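# Move 96-well plate from nest N1 to bench B1

## Task

Carry the 96-well plate out of plate nest N1 and set it on bench spot B1 so that it sits lengthwise within the taped outline, then release it and pull the gripper(s) away.

## Robot and tools

Robot: two arms, left_arm and right_arm, each ending in a parallel gripper. Looking from the arms toward the table, N1 (the plate nest) is on the right and B1 (the taped bench spot) is on the left. The fingers of a gripper extend along its own +z axis and close along its own y axis. The reported hand position is the point between the finger pads, roughly 1 cm short of the fingertips.

Scene frame for results: origin on the tabletop midway between the arms, +z up, +x out over the table, left_arm on the +y side. The arm names do not refer to image sides. Each result line gives per arm end_effector_position (m) and end_effector_quat_wxyz. Reported positions can be somewhat wrong, worse at long reach, and arm bases may be tilted. Mounting plates and the metal frame behind the arms are fixed obstacles.

execute_actions(actions): actions is a list of actions; each action is a list of up to 15 rows, each row run for one step of 1/30 s. If fewer than 15 rows are given, the final row is repeated to fill 15 steps. Every row holds 14 numbers in [-1, 1], always both arms: left_arm dx, dy, dz, rx, ry, rz, opening, then right_arm the same seven. dx..rz are an offset, not a pose: the target relative to the gripper's measured pose at the beginning of that action, expressed in the gripper's own axes. Every row is relative to that same start, not cumulative. Scale: 1.0 equals 0.6 m of travel or 180 degrees; rx, ry, rz form one rotation vector. For the first action in a call the start is the pose last reported in the scene. Opening is absolute: +1 fully open (0.094 m), -1 closed. An empty list just returns state and images.

move(target, speed, blocking): target is a single 14-number row laid out exactly as above (offsets in gripper axes from the pose in the latest result that showed one, plus absolute openings). Each gripper goes in a straight line; both arms finish together, over 0.5 to 10 s; anything longer is cut off at 10 s before arrival. Rotation takes the shorter direction. speed is m/s, 0.002 to 0.5, default 0.25; rotation is capped at twice that in rad/s. Paths ignore obstacles and the other arm, grippers may lag, drift or overshoot speed (especially with a nearly straight arm). Openings are applied at the start. The result adds a move: line with the ending (done, off_target, moving, held, fault) and limits; if only one arm is named, the other finished fine. held = a safety check blocked the final step; limits=paced = the sent pose was clipped; limits=held = steps were blocked en route, after which the arm may surge well above speed. Distance to each target is also reported. blocking=false returns after 0.5 s while motion continues; until a result shows it ended, further moves and execute_actions are rejected, so use wait or stop.

wait(seconds): 0 to 10; lets the scene run with last commands held, returning early if a running move ends. stop(): brakes the running move (needs room; fingers keep moving). zoom_image(camera, region): camera is cam_high (672x504), cam_low (672x504), cam_left_wrist (616x616) or cam_right_wrist (616x616); region [x0, y0, x1, y1] in pixels from the top-left, no larger than 504x504. finished_scene(scene): pass the current scene number; irreversible; it reports success and gives the next task. Only call it once the plate rests correctly and the grippers are released and clear. Answering without any tool call ends everything.

Control behaviour: each step, the commanded pose is clipped to within 70 mm and 16 degrees of the measured pose, so long moves need several actions; after an action the arm continues only up to its last clipped pose. Position wins over orientation when both cannot be met. Joint friction may leave the gripper up to about 31 mm off, and very small commands may not move it. Hand target lines show the pose currently being driven toward. Because offsets come from the measured pose, repeating a small offset into something rigid does not push harder, but into something yielding it does. To keep an arm still: in a reply's first call send the offset back to where it should be, afterwards zeros, and always its correct opening. Joint ranges (rad): waist -2.618 to 3.054, shoulder 0 to 3.142, elbow 0 to 3.142, wrist pitch -1.571 to 1.571, wrist yaw -1.571 to 1.571, wrist roll -2.094 to 2.094; elbows cannot fully straighten. pose unreachable = the clearance check altered or blocked that arm's command; too close counts a base plate and its side of the frame as part of that arm. The robot keeps holding the last command while you compose a reply.

Gripping: grip_measured is the measured finger opening on the command scale (the last joint value is the opening in metres); readings may be off by about 1 mm per gripper. To hold, command roughly 0.03 below grip_measured (less for a gentler hold). Pad force tops out near 50 to 62 N, weaker on very thin parts, with a brief spike on contact.

Motor heat: holding loads warms motors. MOTOR HOT appears at 75 °C; at 90 °C that arm halts for 10 s; at 100 °C it goes limp and drops what it holds. These are OVER-TEMPERATURE FAULT lines. Keep hold times short.

Avoid: dropping the plate from more than a few millimetres, knocking anything off the table, the arms colliding or pressing each other, fast contacts and deep pushes (faster moves and targets far past contact hit harder), and slips or slams. Smooth, low-effort, quick motion is preferred.

Each tool is called as name(argument=value, ...), one argument or row to a line, values as JSON.

## Session

execute_actions(
  actions=[],
)

Scene clock: 0.00 s.
left_arm: end_effector_position=(+0.4552, +0.1533, +0.3761) grip_measured=+1.000 end_effector_quat_wxyz=(+0.229, +0.724, +0.644, -0.089) | right_arm: end_effector_position=(+0.0808, -0.0629, +0.2187) grip_measured=+1.000 end_effector_quat_wxyz=(-0.183, -0.586, +0.789, -0.040)
Joint positions: left_arm=[-0.746  1.214  1.579 -1.062 -0.273  1.172  0.094] | right_arm=[ 1.621  1.928  0.892 -1.051  0.372  0.502  0.094]
Joint velocities: left_arm=[-0.002  0.002 -0.002  0.051  0.007 -0.007  0.   ] | right_arm=[ 0.012 -0.002 -0.007 -0.007 -0.037 -0.022  0.   ]
Motor temperatures (°C, as the motors report them): left_arm=[28 28 27 26 28 27] | right_arm=[27 28 28 25 27 27]
Hand target (left_arm): +0.455, +0.153, +0.376; +0.229, +0.724, +0.644, -0.089
Hand target (right_arm): +0.081, -0.063, +0.219; -0.183, -0.586, +0.789, -0.040

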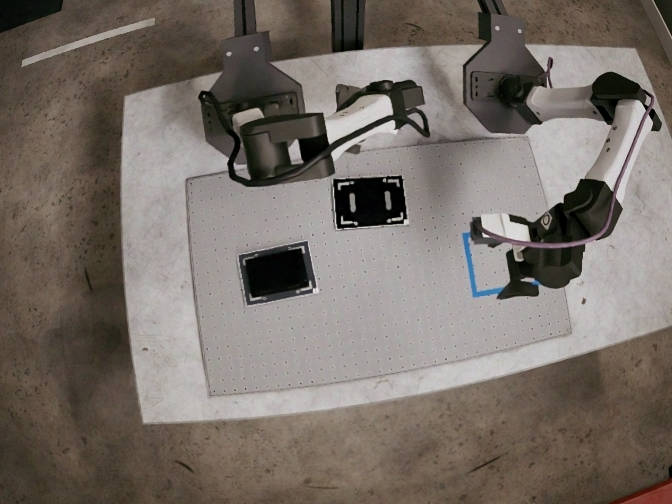

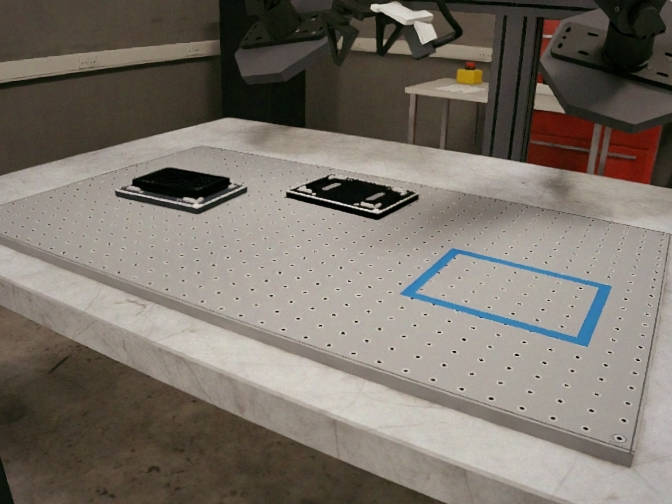

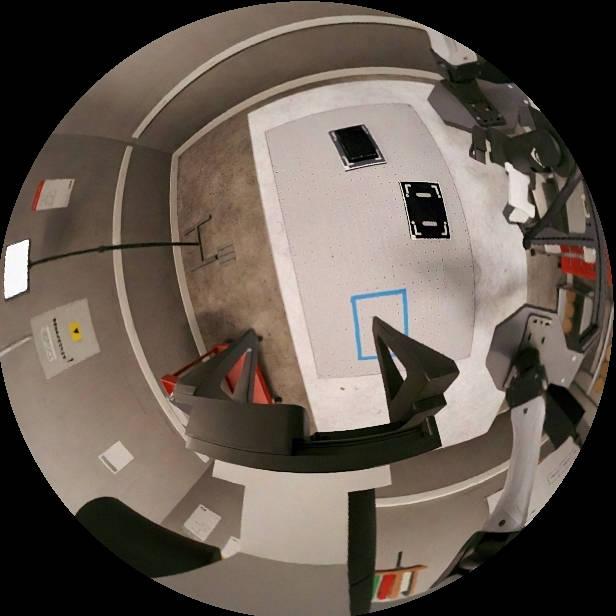

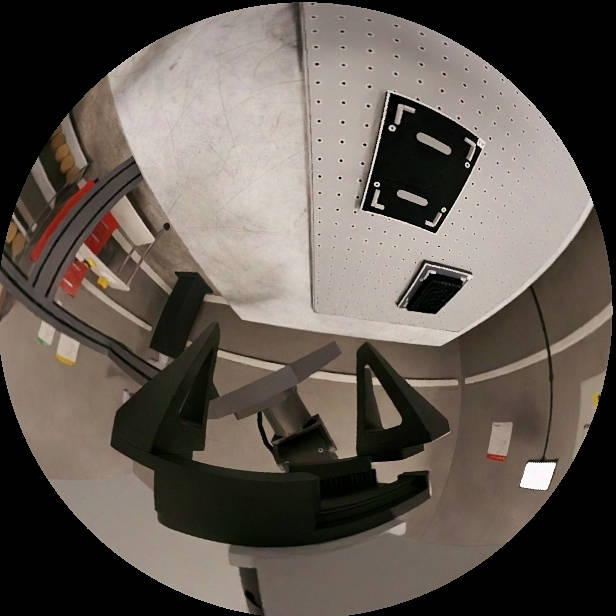

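zoom_image(
  camera="cam_high",
  region=[180, 130, 430, 330],
)

zoom_image(
  camera="cam_low",
  region=[90, 140, 430, 240],
)

zoom_image(
  camera="cam_high",
  region=[380, 130, 600, 400],
)

Region (180, 130, 430, 330) of cam_high's 672x504 image, scaled by 2.016, with more detail than that image has; it fills the top 403 rows of this view, and the rest is white.

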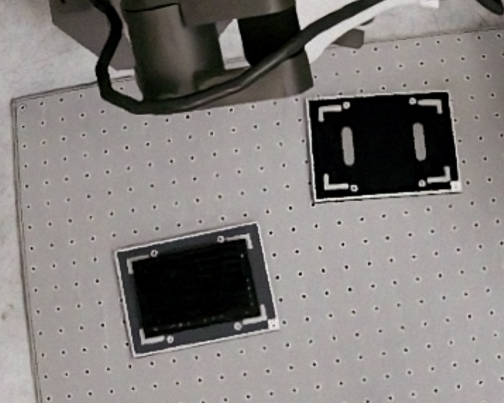

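Region (90, 140, 430, 240) of cam_low's 672x504 image, scaled by 1.482, with more detail than that image has; it fills the top 148 rows of this view, and the rest is white.

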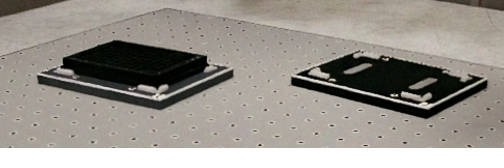

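Region (380, 130, 600, 400) of cam_high's 672x504 image, scaled by 1.867, with more detail than that image has; it fills the left 411 columns of this view, and the rest is white.

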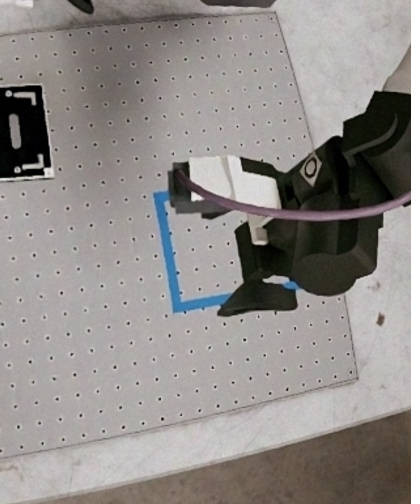

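zoom_image(
  camera="cam_high",
  region=[180, 170, 340, 410],
)

zoom_image(
  camera="cam_high",
  region=[225, 230, 335, 315],
)

zoom_image(
  camera="cam_low",
  region=[100, 155, 260, 225],
)

Region (180, 170, 340, 410) of cam_high's 672x504 image, scaled by 2.100, with more detail than that image has.

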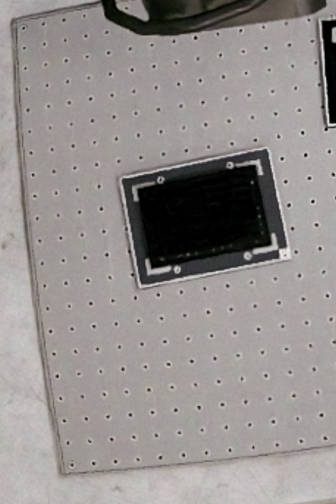

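Region (225, 230, 335, 315) of cam_high's 672x504 image, scaled by 4.582, with more detail than that image has; it fills the top 389 rows of this view, and the rest is white.

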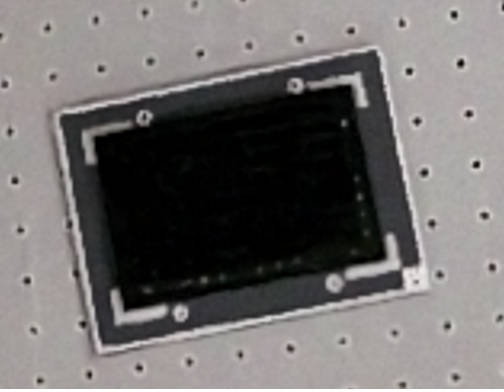

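Region (100, 155, 260, 225) of cam_low's 672x504 image, scaled by 3.150, with more detail than that image has; it fills the top 220 rows of this view, and the rest is white.

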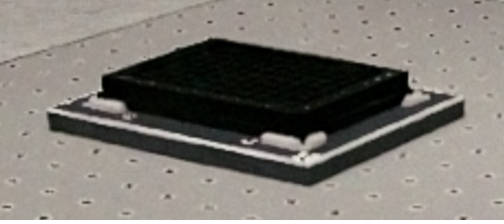

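move(
  target=[0.546, -0.0234, -0.1515, -0.0484, 0.2710, -0.2164, 1, 0.0660, -0.5430, 0.1488, 0.0330, -0.2912, -0.1279, 1],
  speed=0.2,
)

Scene clock: 123.40 s.
left_arm: end_effector_position=(+0.4703, +0.4803, +0.3176) grip_measured=+1.000 end_effector_quat_wxyz=(-0.046, +0.437, +0.878, +0.190) | right_arm: end_effector_position=(+0.3640, -0.2280, +0.1113) grip_measured=+1.000 end_effector_quat_wxyz=(-0.220, +0.705, -0.647, -0.192)
Joint positions: left_arm=[ 0.341  1.188  1.558 -1.072 -0.288  1.184  0.094] | right_arm=[-0.167  1.417  0.827 -0.434 -0.529 -1.94   0.094]
Joint velocities: left_arm=[ 0.002 -0.012 -0.022 -0.007 -0.095  0.022  0.   ] | right_arm=[-0.007 -0.017 -0.012 -0.066 -0.037  0.007  0.   ]
Motor temperatures (°C, as the motors report them): left_arm=[28 33 32 29 28 27] | right_arm=[29 31 31 26 27 27]
Hand target (left_arm): +0.477, +0.485, +0.319; -0.041, +0.432, +0.879, +0.197
Hand target (right_arm): +0.366, -0.230, +0.110; -0.221, +0.702, -0.648, -0.197
Off the commanded pose (left_arm): 0.010 m, 1 deg.
Off the commanded pose (right_arm): 0.015 m, 4 deg.
move: off_target (right_arm)

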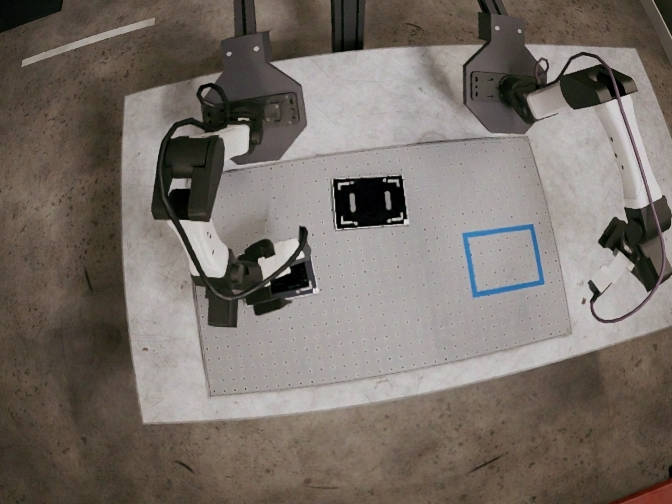

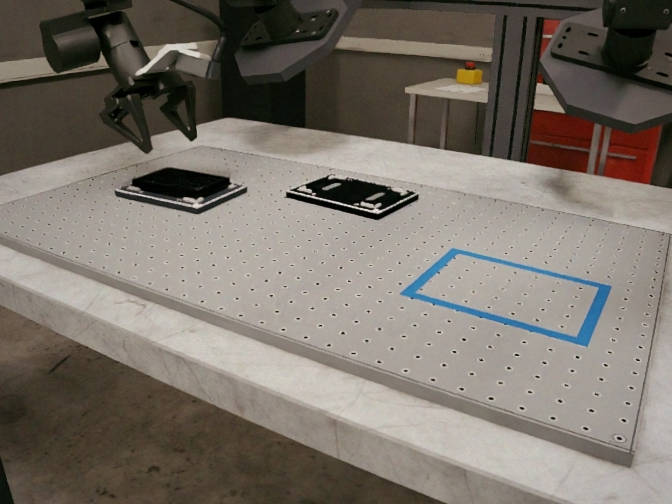

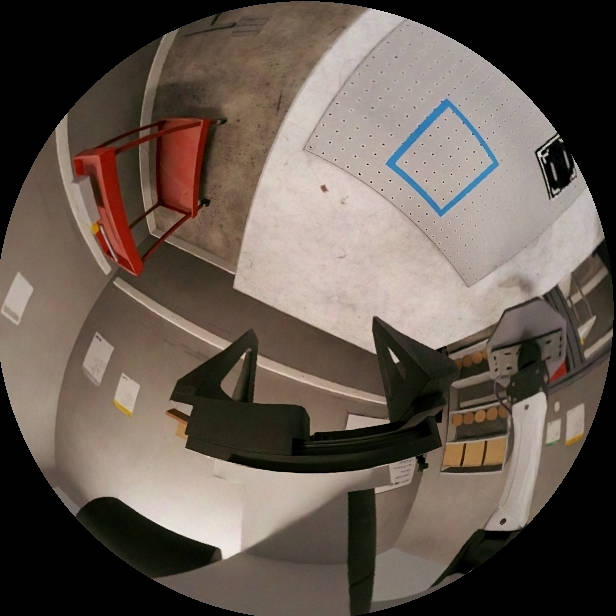

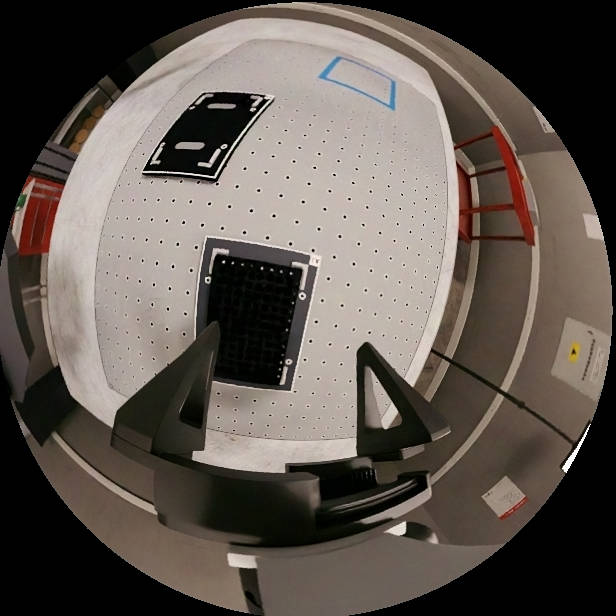

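zoom_image(
  camera="cam_high",
  region=[420, 130, 600, 350],
)

zoom_image(
  camera="cam_right_wrist",
  region=[150, 210, 430, 470],
)

zoom_image(
  camera="cam_low",
  region=[60, 30, 280, 230],
)

Region (420, 130, 600, 350) of cam_high's 672x504 image, scaled by 2.291, with more detail than that image has; it fills the left 412 columns of this view, and the rest is white.

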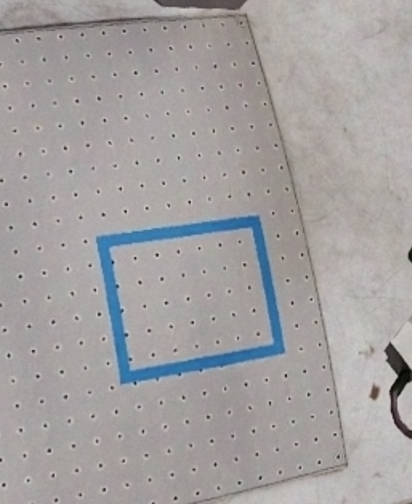

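Region (150, 210, 430, 470) of cam_right_wrist's 616x616 image, scaled by 1.800, with more detail than that image has; it fills the top 468 rows of this view, and the rest is white.

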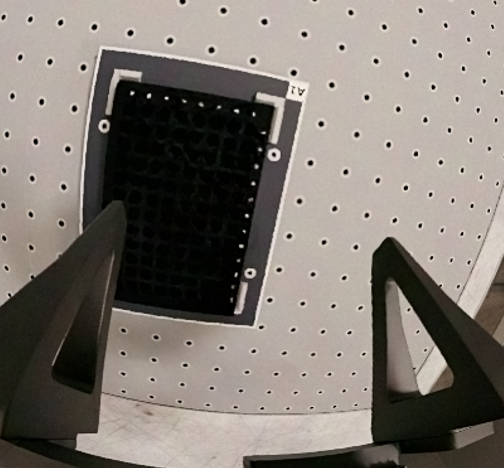

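Region (60, 30, 280, 230) of cam_low's 672x504 image, scaled by 2.291, with more detail than that image has; it fills the top 458 rows of this view, and the rest is white.

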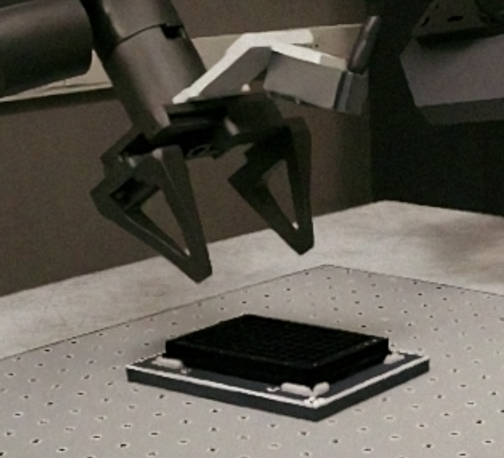

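zoom_image(
  camera="cam_high",
  region=[455, 130, 575, 250],
)

zoom_image(
  camera="cam_high",
  region=[455, 215, 585, 350],
)

zoom_image(
  camera="cam_high",
  region=[290, 215, 480, 320],
)

Region (455, 130, 575, 250) of cam_high's 672x504 image, scaled by 4.200, with more detail than that image has.

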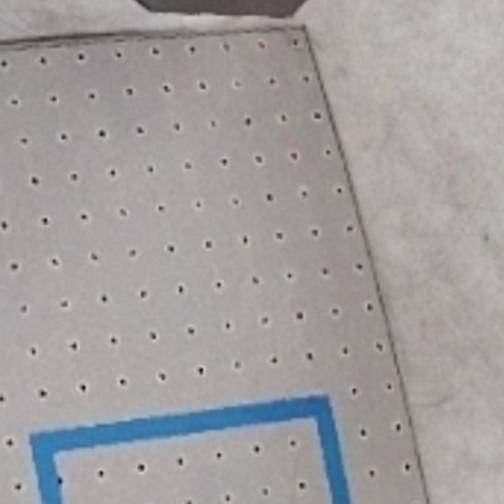

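Region (455, 215, 585, 350) of cam_high's 672x504 image, scaled by 3.733, with more detail than that image has; it fills the left 485 columns of this view, and the rest is white.

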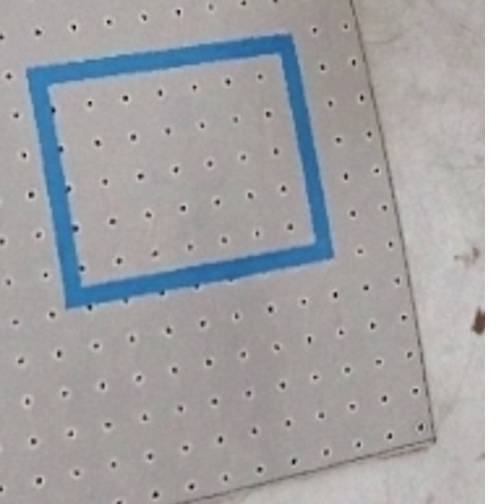

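Region (290, 215, 480, 320) of cam_high's 672x504 image, scaled by 2.653, with more detail than that image has; it fills the top 279 rows of this view, and the rest is white.

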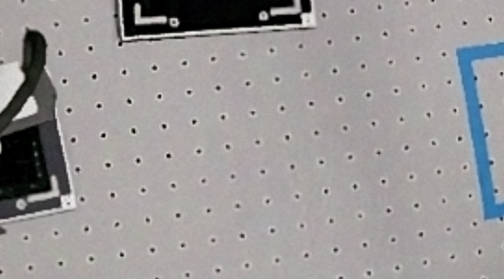

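move(
  target=[0, 0, 0, 0, 0, 0, 1, 0.0338, 0.0593, 0.0662, -0.0135, -0.0067, 0.0149, 1],
  speed=0.08,
)

Scene clock: 239.23 s.
left_arm: end_effector_position=(+0.4704, +0.4803, +0.3176) grip_measured=+1.000 end_effector_quat_wxyz=(-0.046, +0.437, +0.878, +0.190) | right_arm: end_effector_position=(+0.3376, -0.2253, +0.0688) grip_measured=+1.000 end_effector_quat_wxyz=(-0.208, +0.696, -0.654, -0.210)
Joint positions: left_arm=[ 0.341  1.188  1.558 -1.072 -0.288  1.184  0.094] | right_arm=[-0.188  1.563  0.764 -0.277 -0.537 -1.947  0.094]
Joint velocities: left_arm=[-0.002  0.007 -0.012  0.051 -0.007  0.066  0.   ] | right_arm=[-0.027 -0.002 -0.022  0.066  0.007  0.051  0.   ]
Motor temperatures (°C, as the motors report them): left_arm=[28 38 37 29 28 27] | right_arm=[27 34 32 26 28 27]
Hand target (left_arm): +0.470, +0.480, +0.318; -0.046, +0.437, +0.878, +0.190
Hand target (right_arm): +0.330, -0.225, +0.065; -0.207, +0.692, -0.657, -0.218
Off the commanded pose (left_arm): 0.000 m, 0 deg.
Off the commanded pose (right_arm): 0.008 m, 1 deg.
move: done

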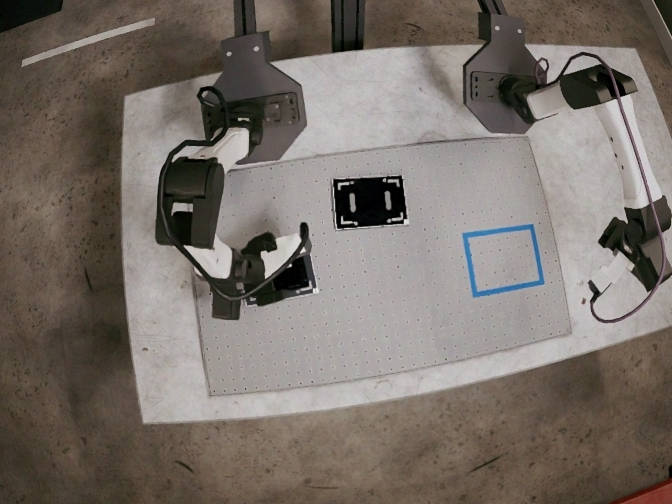

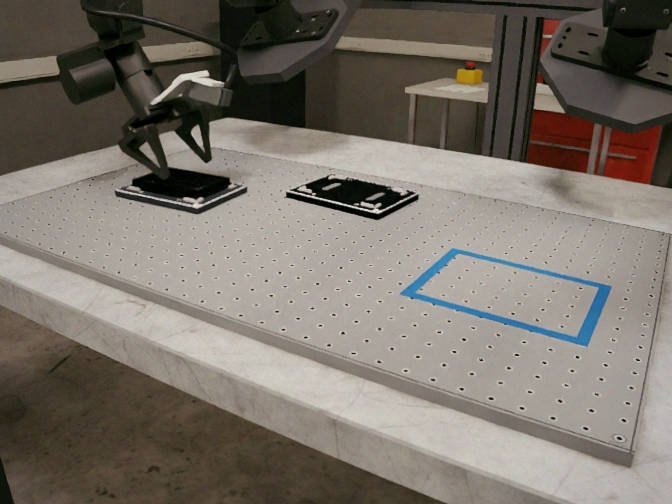

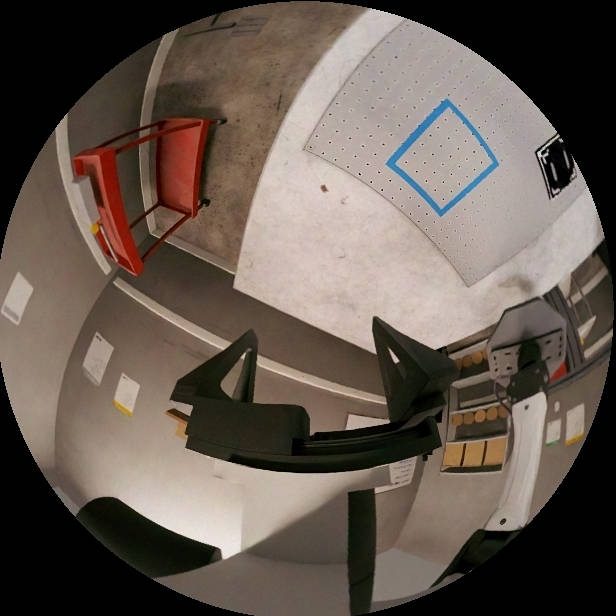

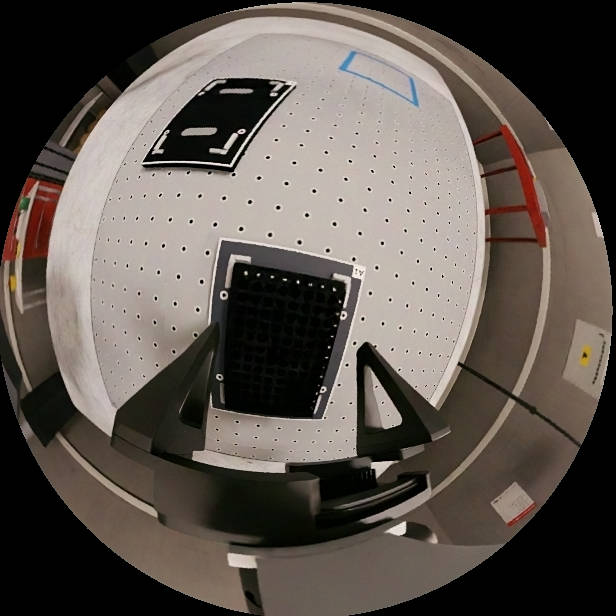

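zoom_image(
  camera="cam_right_wrist",
  region=[170, 220, 410, 460],
)

zoom_image(
  camera="cam_low",
  region=[90, 90, 270, 230],
)

Region (170, 220, 410, 460) of cam_right_wrist's 616x616 image, scaled by 2.100, with more detail than that image has.

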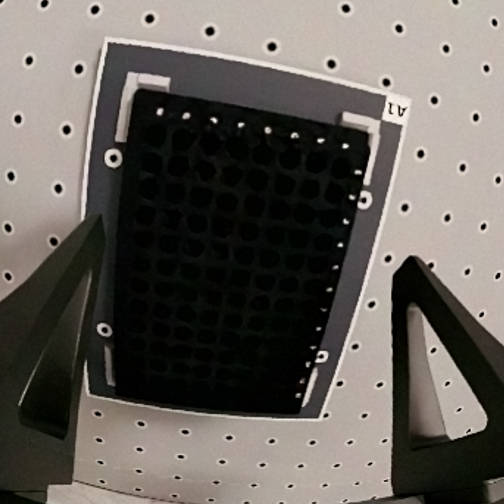

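Region (90, 90, 270, 230) of cam_low's 672x504 image, scaled by 2.800, with more detail than that image has.

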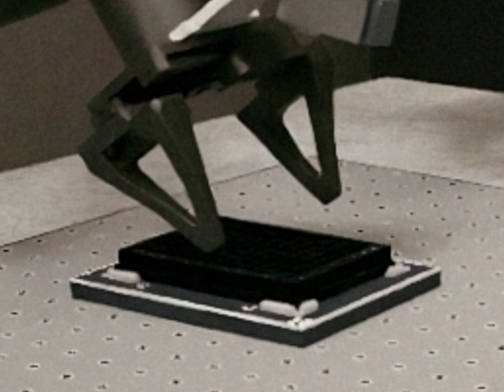

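move(
  target=[0, 0, 0, 0, 0, 0, 1, 0.0442, 0.0268, 0.0032, -0.0071, -0.0005, 0.0048, 1],
  speed=0.05,
)

zoom_image(
  camera="cam_right_wrist",
  region=[170, 220, 410, 460],
)

zoom_image(
  camera="cam_low",
  region=[90, 90, 270, 230],
)

Scene clock: 325.93 s.
left_arm: end_effector_position=(+0.4704, +0.4803, +0.3176) grip_measured=+1.000 end_effector_quat_wxyz=(-0.046, +0.437, +0.878, +0.190) | right_arm: end_effector_position=(+0.3233, -0.2447, +0.0551) grip_measured=+1.000 end_effector_quat_wxyz=(-0.199, +0.697, -0.655, -0.213)
Joint positions: left_arm=[ 0.341  1.188  1.558 -1.072 -0.288  1.184  0.094] | right_arm=[-0.266  1.618  0.764 -0.276 -0.558 -2.031  0.094]
Joint velocities: left_arm=[-0.007 -0.007  0.007 -0.051 -0.037  0.007  0.   ] | right_arm=[ 0.027 -0.012 -0.002 -0.007 -0.037  0.007  0.   ]
Motor temperatures (°C, as the motors report them): left_arm=[28 41 36 29 28 27] | right_arm=[27 35 30 26 28 27]
Hand target (left_arm): +0.470, +0.480, +0.318; -0.046, +0.437, +0.878, +0.190
Hand target (right_arm): +0.323, -0.247, +0.052; -0.198, +0.694, -0.657, -0.219
Off the commanded pose (left_arm): 0.000 m, 0 deg.
Off the commanded pose (right_arm): 0.004 m, 1 deg.
move: done

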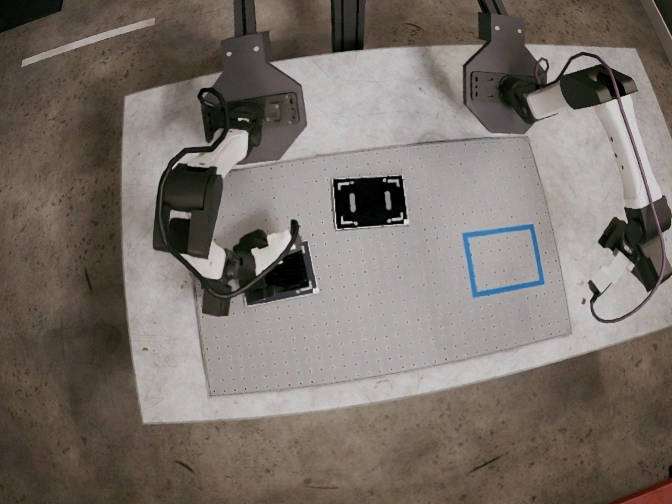

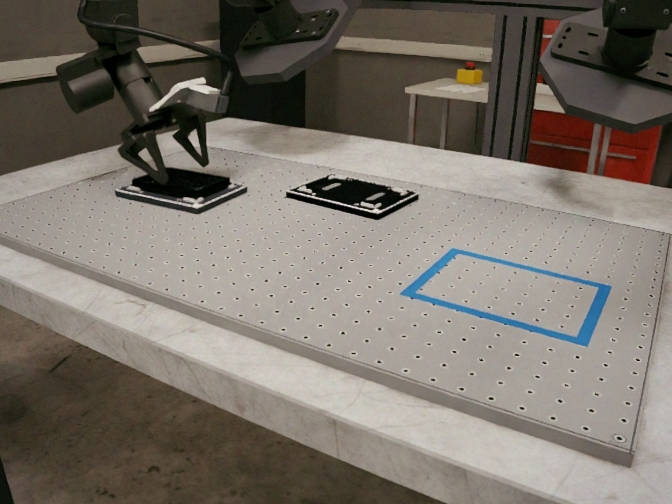

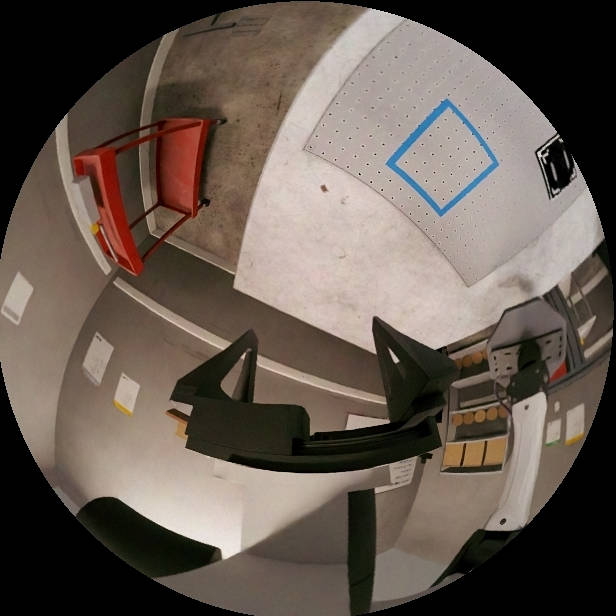

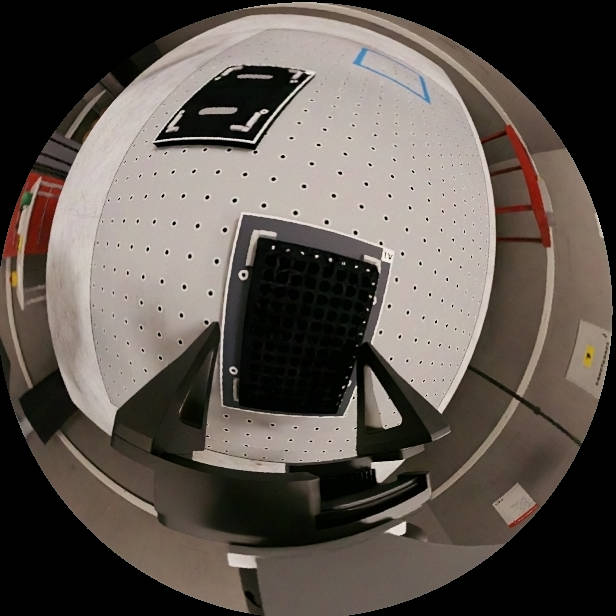

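Region (170, 220, 410, 460) of cam_right_wrist's 616x616 image, scaled by 2.100, with more detail than that image has.

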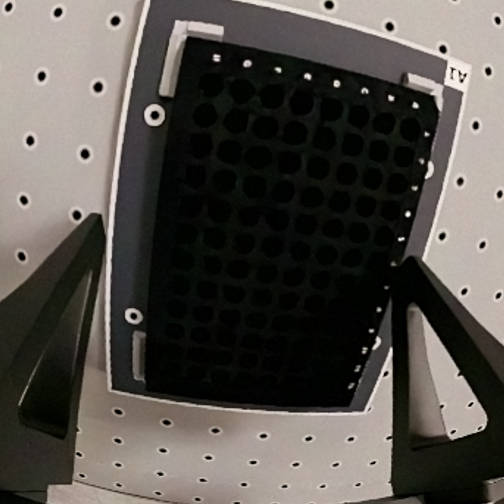

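Region (90, 90, 270, 230) of cam_low's 672x504 image, scaled by 2.800, with more detail than that image has.

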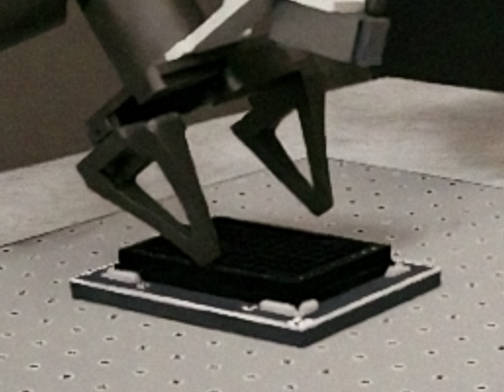

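zoom_image(
  camera="cam_low",
  region=[110, 140, 250, 220],
)

zoom_image(
  camera="cam_high",
  region=[200, 210, 340, 330],
)

Region (110, 140, 250, 220) of cam_low's 672x504 image, scaled by 3.600, with more detail than that image has; it fills the top 288 rows of this view, and the rest is white.

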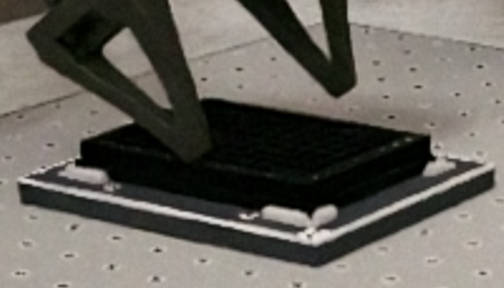

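Region (200, 210, 340, 330) of cam_high's 672x504 image, scaled by 3.600, with more detail than that image has; it fills the top 432 rows of this view, and the rest is white.

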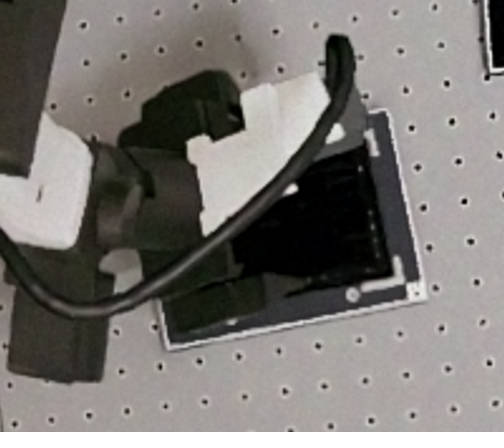

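move(
  target=[0, 0, 0, 0, 0, 0, 1, -0.0130, -0.0276, -0.0255, 0, 0, 0, 1],
  speed=0.05,
)

Scene clock: 435.93 s.
left_arm: end_effector_position=(+0.4704, +0.4803, +0.3176) grip_measured=+1.000 end_effector_quat_wxyz=(-0.046, +0.437, +0.878, +0.190) | right_arm: end_effector_position=(+0.3304, -0.2470, +0.0653) grip_measured=+1.000 end_effector_quat_wxyz=(-0.195, +0.692, -0.659, -0.220)
Joint positions: left_arm=[ 0.341  1.188  1.558 -1.072 -0.288  1.184  0.094] | right_arm=[-0.266  1.592  0.805 -0.358 -0.558 -2.02   0.094]
Joint velocities: left_arm=[-0.027 -0.007 -0.007 -0.007 -0.022  0.007  0.   ] | right_arm=[-0.007  0.022  0.007  0.022 -0.007 -0.022  0.   ]
Motor temperatures (°C, as the motors report them): left_arm=[28 43 37 28 28 27] | right_arm=[27 36 31 26 28 27]
Hand target (left_arm): +0.470, +0.480, +0.318; -0.046, +0.437, +0.878, +0.190
Hand target (right_arm): +0.340, -0.246, +0.072; -0.200, +0.697, -0.655, -0.213
Off the commanded pose (left_arm): 0.000 m, 0 deg.
Off the commanded pose (right_arm): 0.012 m, 1 deg.
move: off_target (right_arm)

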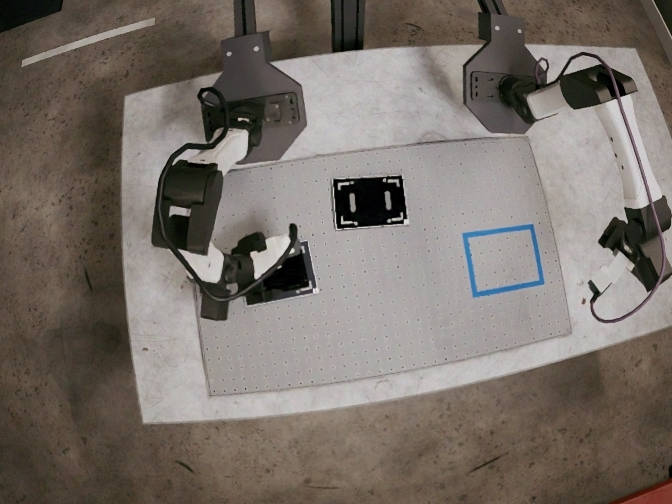

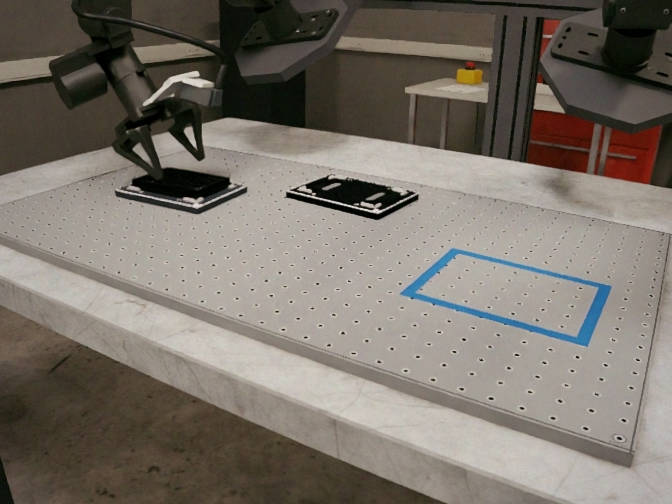

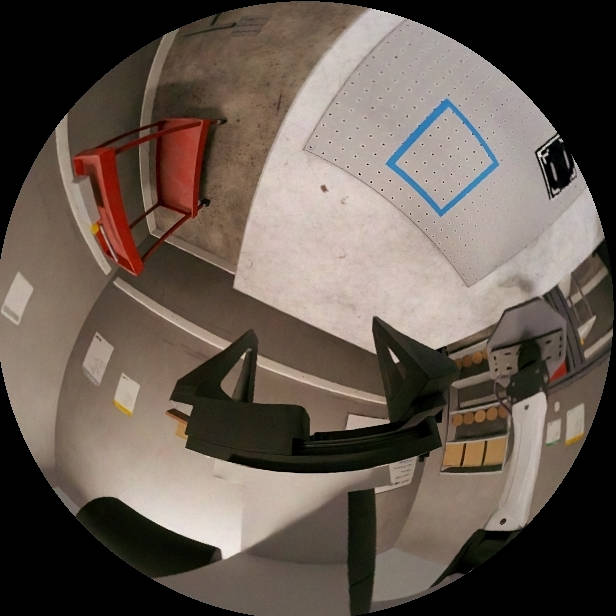

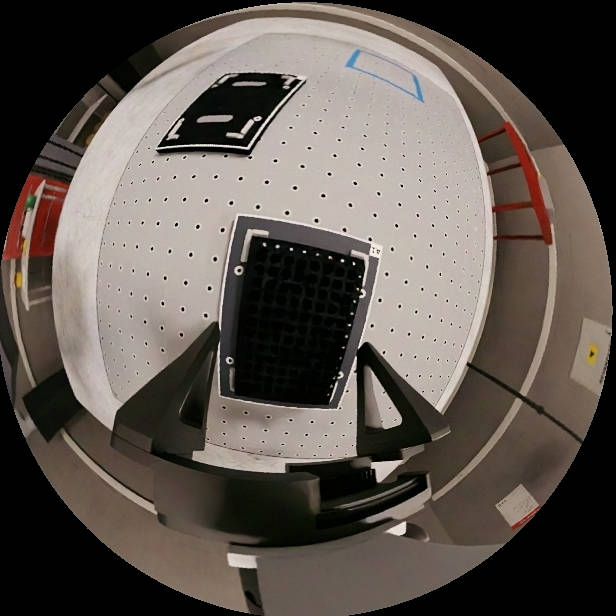

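zoom_image(
  camera="cam_low",
  region=[105, 100, 235, 200],
)

zoom_image(
  camera="cam_right_wrist",
  region=[170, 220, 410, 460],
)

Region (105, 100, 235, 200) of cam_low's 672x504 image, scaled by 3.877, with more detail than that image has; it fills the top 388 rows of this view, and the rest is white.

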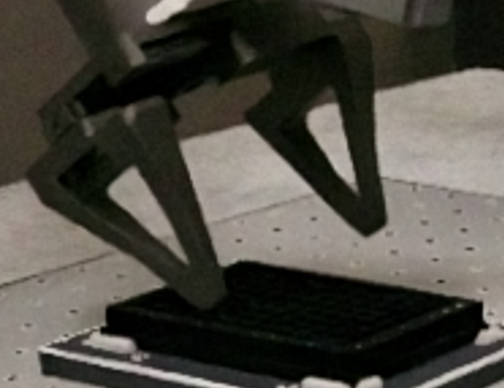

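Region (170, 220, 410, 460) of cam_right_wrist's 616x616 image, scaled by 2.100, with more detail than that image has.

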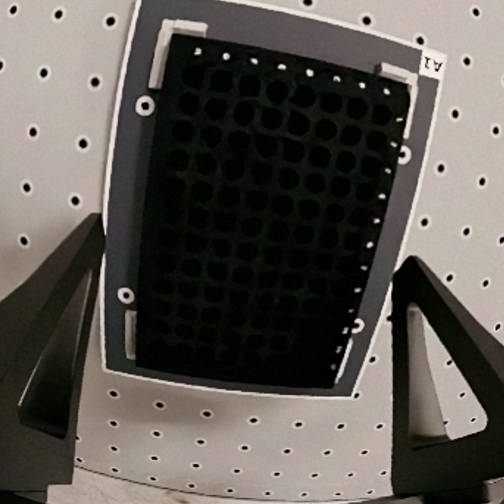

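move(
  target=[0, 0, 0, 0, 0, 0, 1, 0.0094, 0.0096, 0.0202, 0.0083, 0.0040, -0.0057, 1],
  speed=0.04,
)

zoom_image(
  camera="cam_right_wrist",
  region=[170, 220, 410, 460],
)

zoom_image(
  camera="cam_low",
  region=[105, 120, 255, 220],
)

Scene clock: 553.97 s.
left_arm: end_effector_position=(+0.4704, +0.4803, +0.3176) grip_measured=+1.000 end_effector_quat_wxyz=(-0.046, +0.437, +0.878, +0.190) | right_arm: end_effector_position=(+0.3358, -0.2489, +0.0592) grip_measured=+1.000 end_effector_quat_wxyz=(-0.208, +0.701, -0.655, -0.192)
Joint positions: left_arm=[ 0.341  1.188  1.558 -1.072 -0.288  1.184  0.094] | right_arm=[-0.266  1.592  0.769 -0.256 -0.558 -2.02   0.094]
Joint velocities: left_arm=[-0.022  0.007 -0.002  0.007  0.066 -0.081  0.   ] | right_arm=[-0.002  0.012 -0.012  0.022 -0.066 -0.051  0.   ]
Motor temperatures (°C, as the motors report them): left_arm=[28 44 38 28 28 27] | right_arm=[27 43 31 26 27 27]
Hand target (left_arm): +0.470, +0.480, +0.318; -0.046, +0.437, +0.878, +0.190
Hand target (right_arm): +0.324, -0.245, +0.053; -0.201, +0.697, -0.657, -0.206
Off the commanded pose (left_arm): 0.000 m, 0 deg.
Off the commanded pose (right_arm): 0.014 m, 2 deg.
move: off_target (right_arm)

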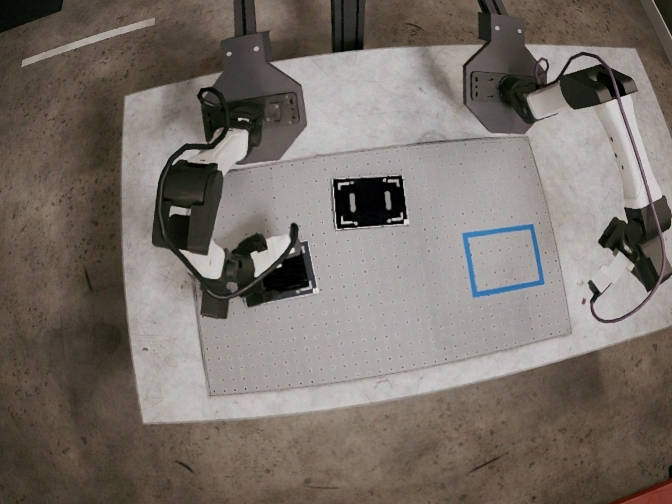

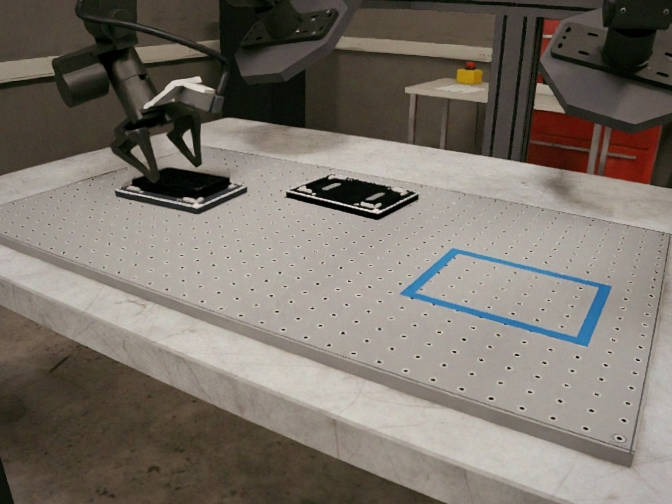

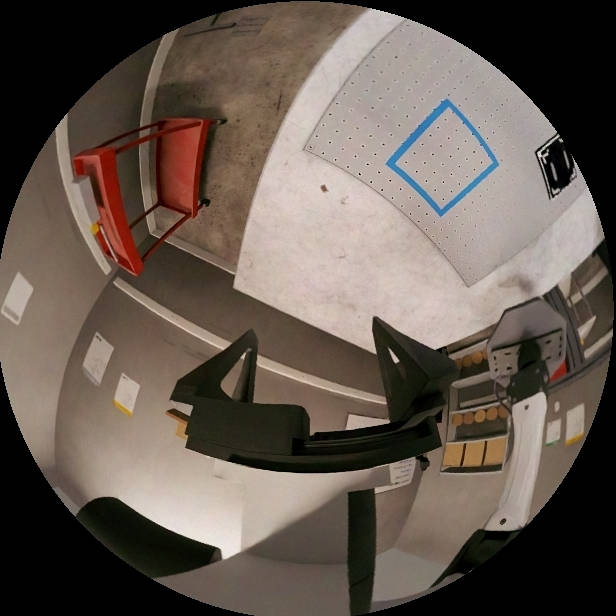

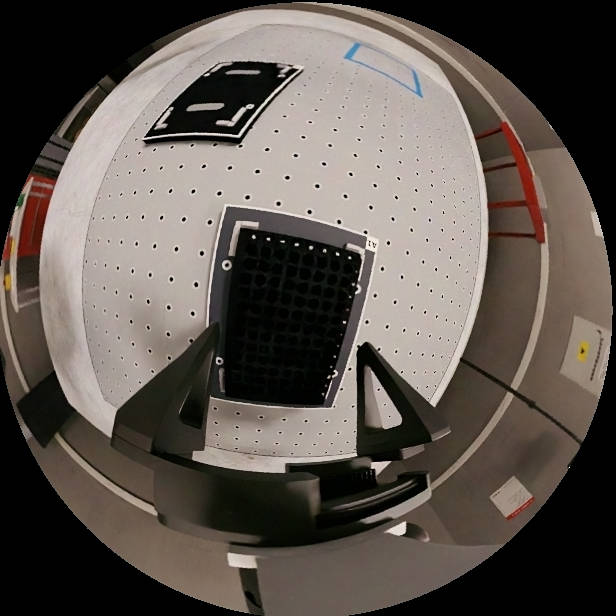

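Region (170, 220, 410, 460) of cam_right_wrist's 616x616 image, scaled by 2.100, with more detail than that image has.

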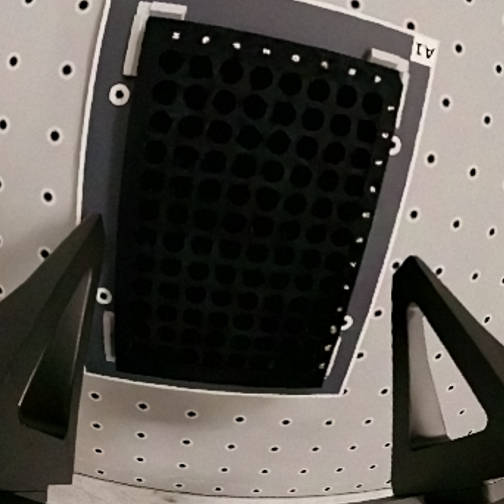

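Region (105, 120, 255, 220) of cam_low's 672x504 image, scaled by 3.360, with more detail than that image has.

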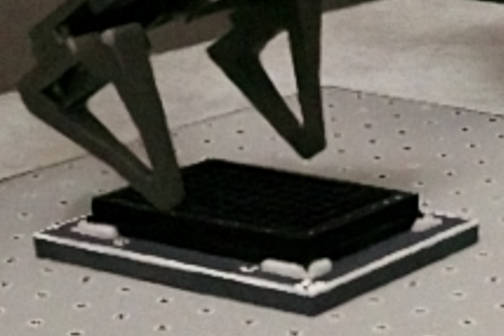

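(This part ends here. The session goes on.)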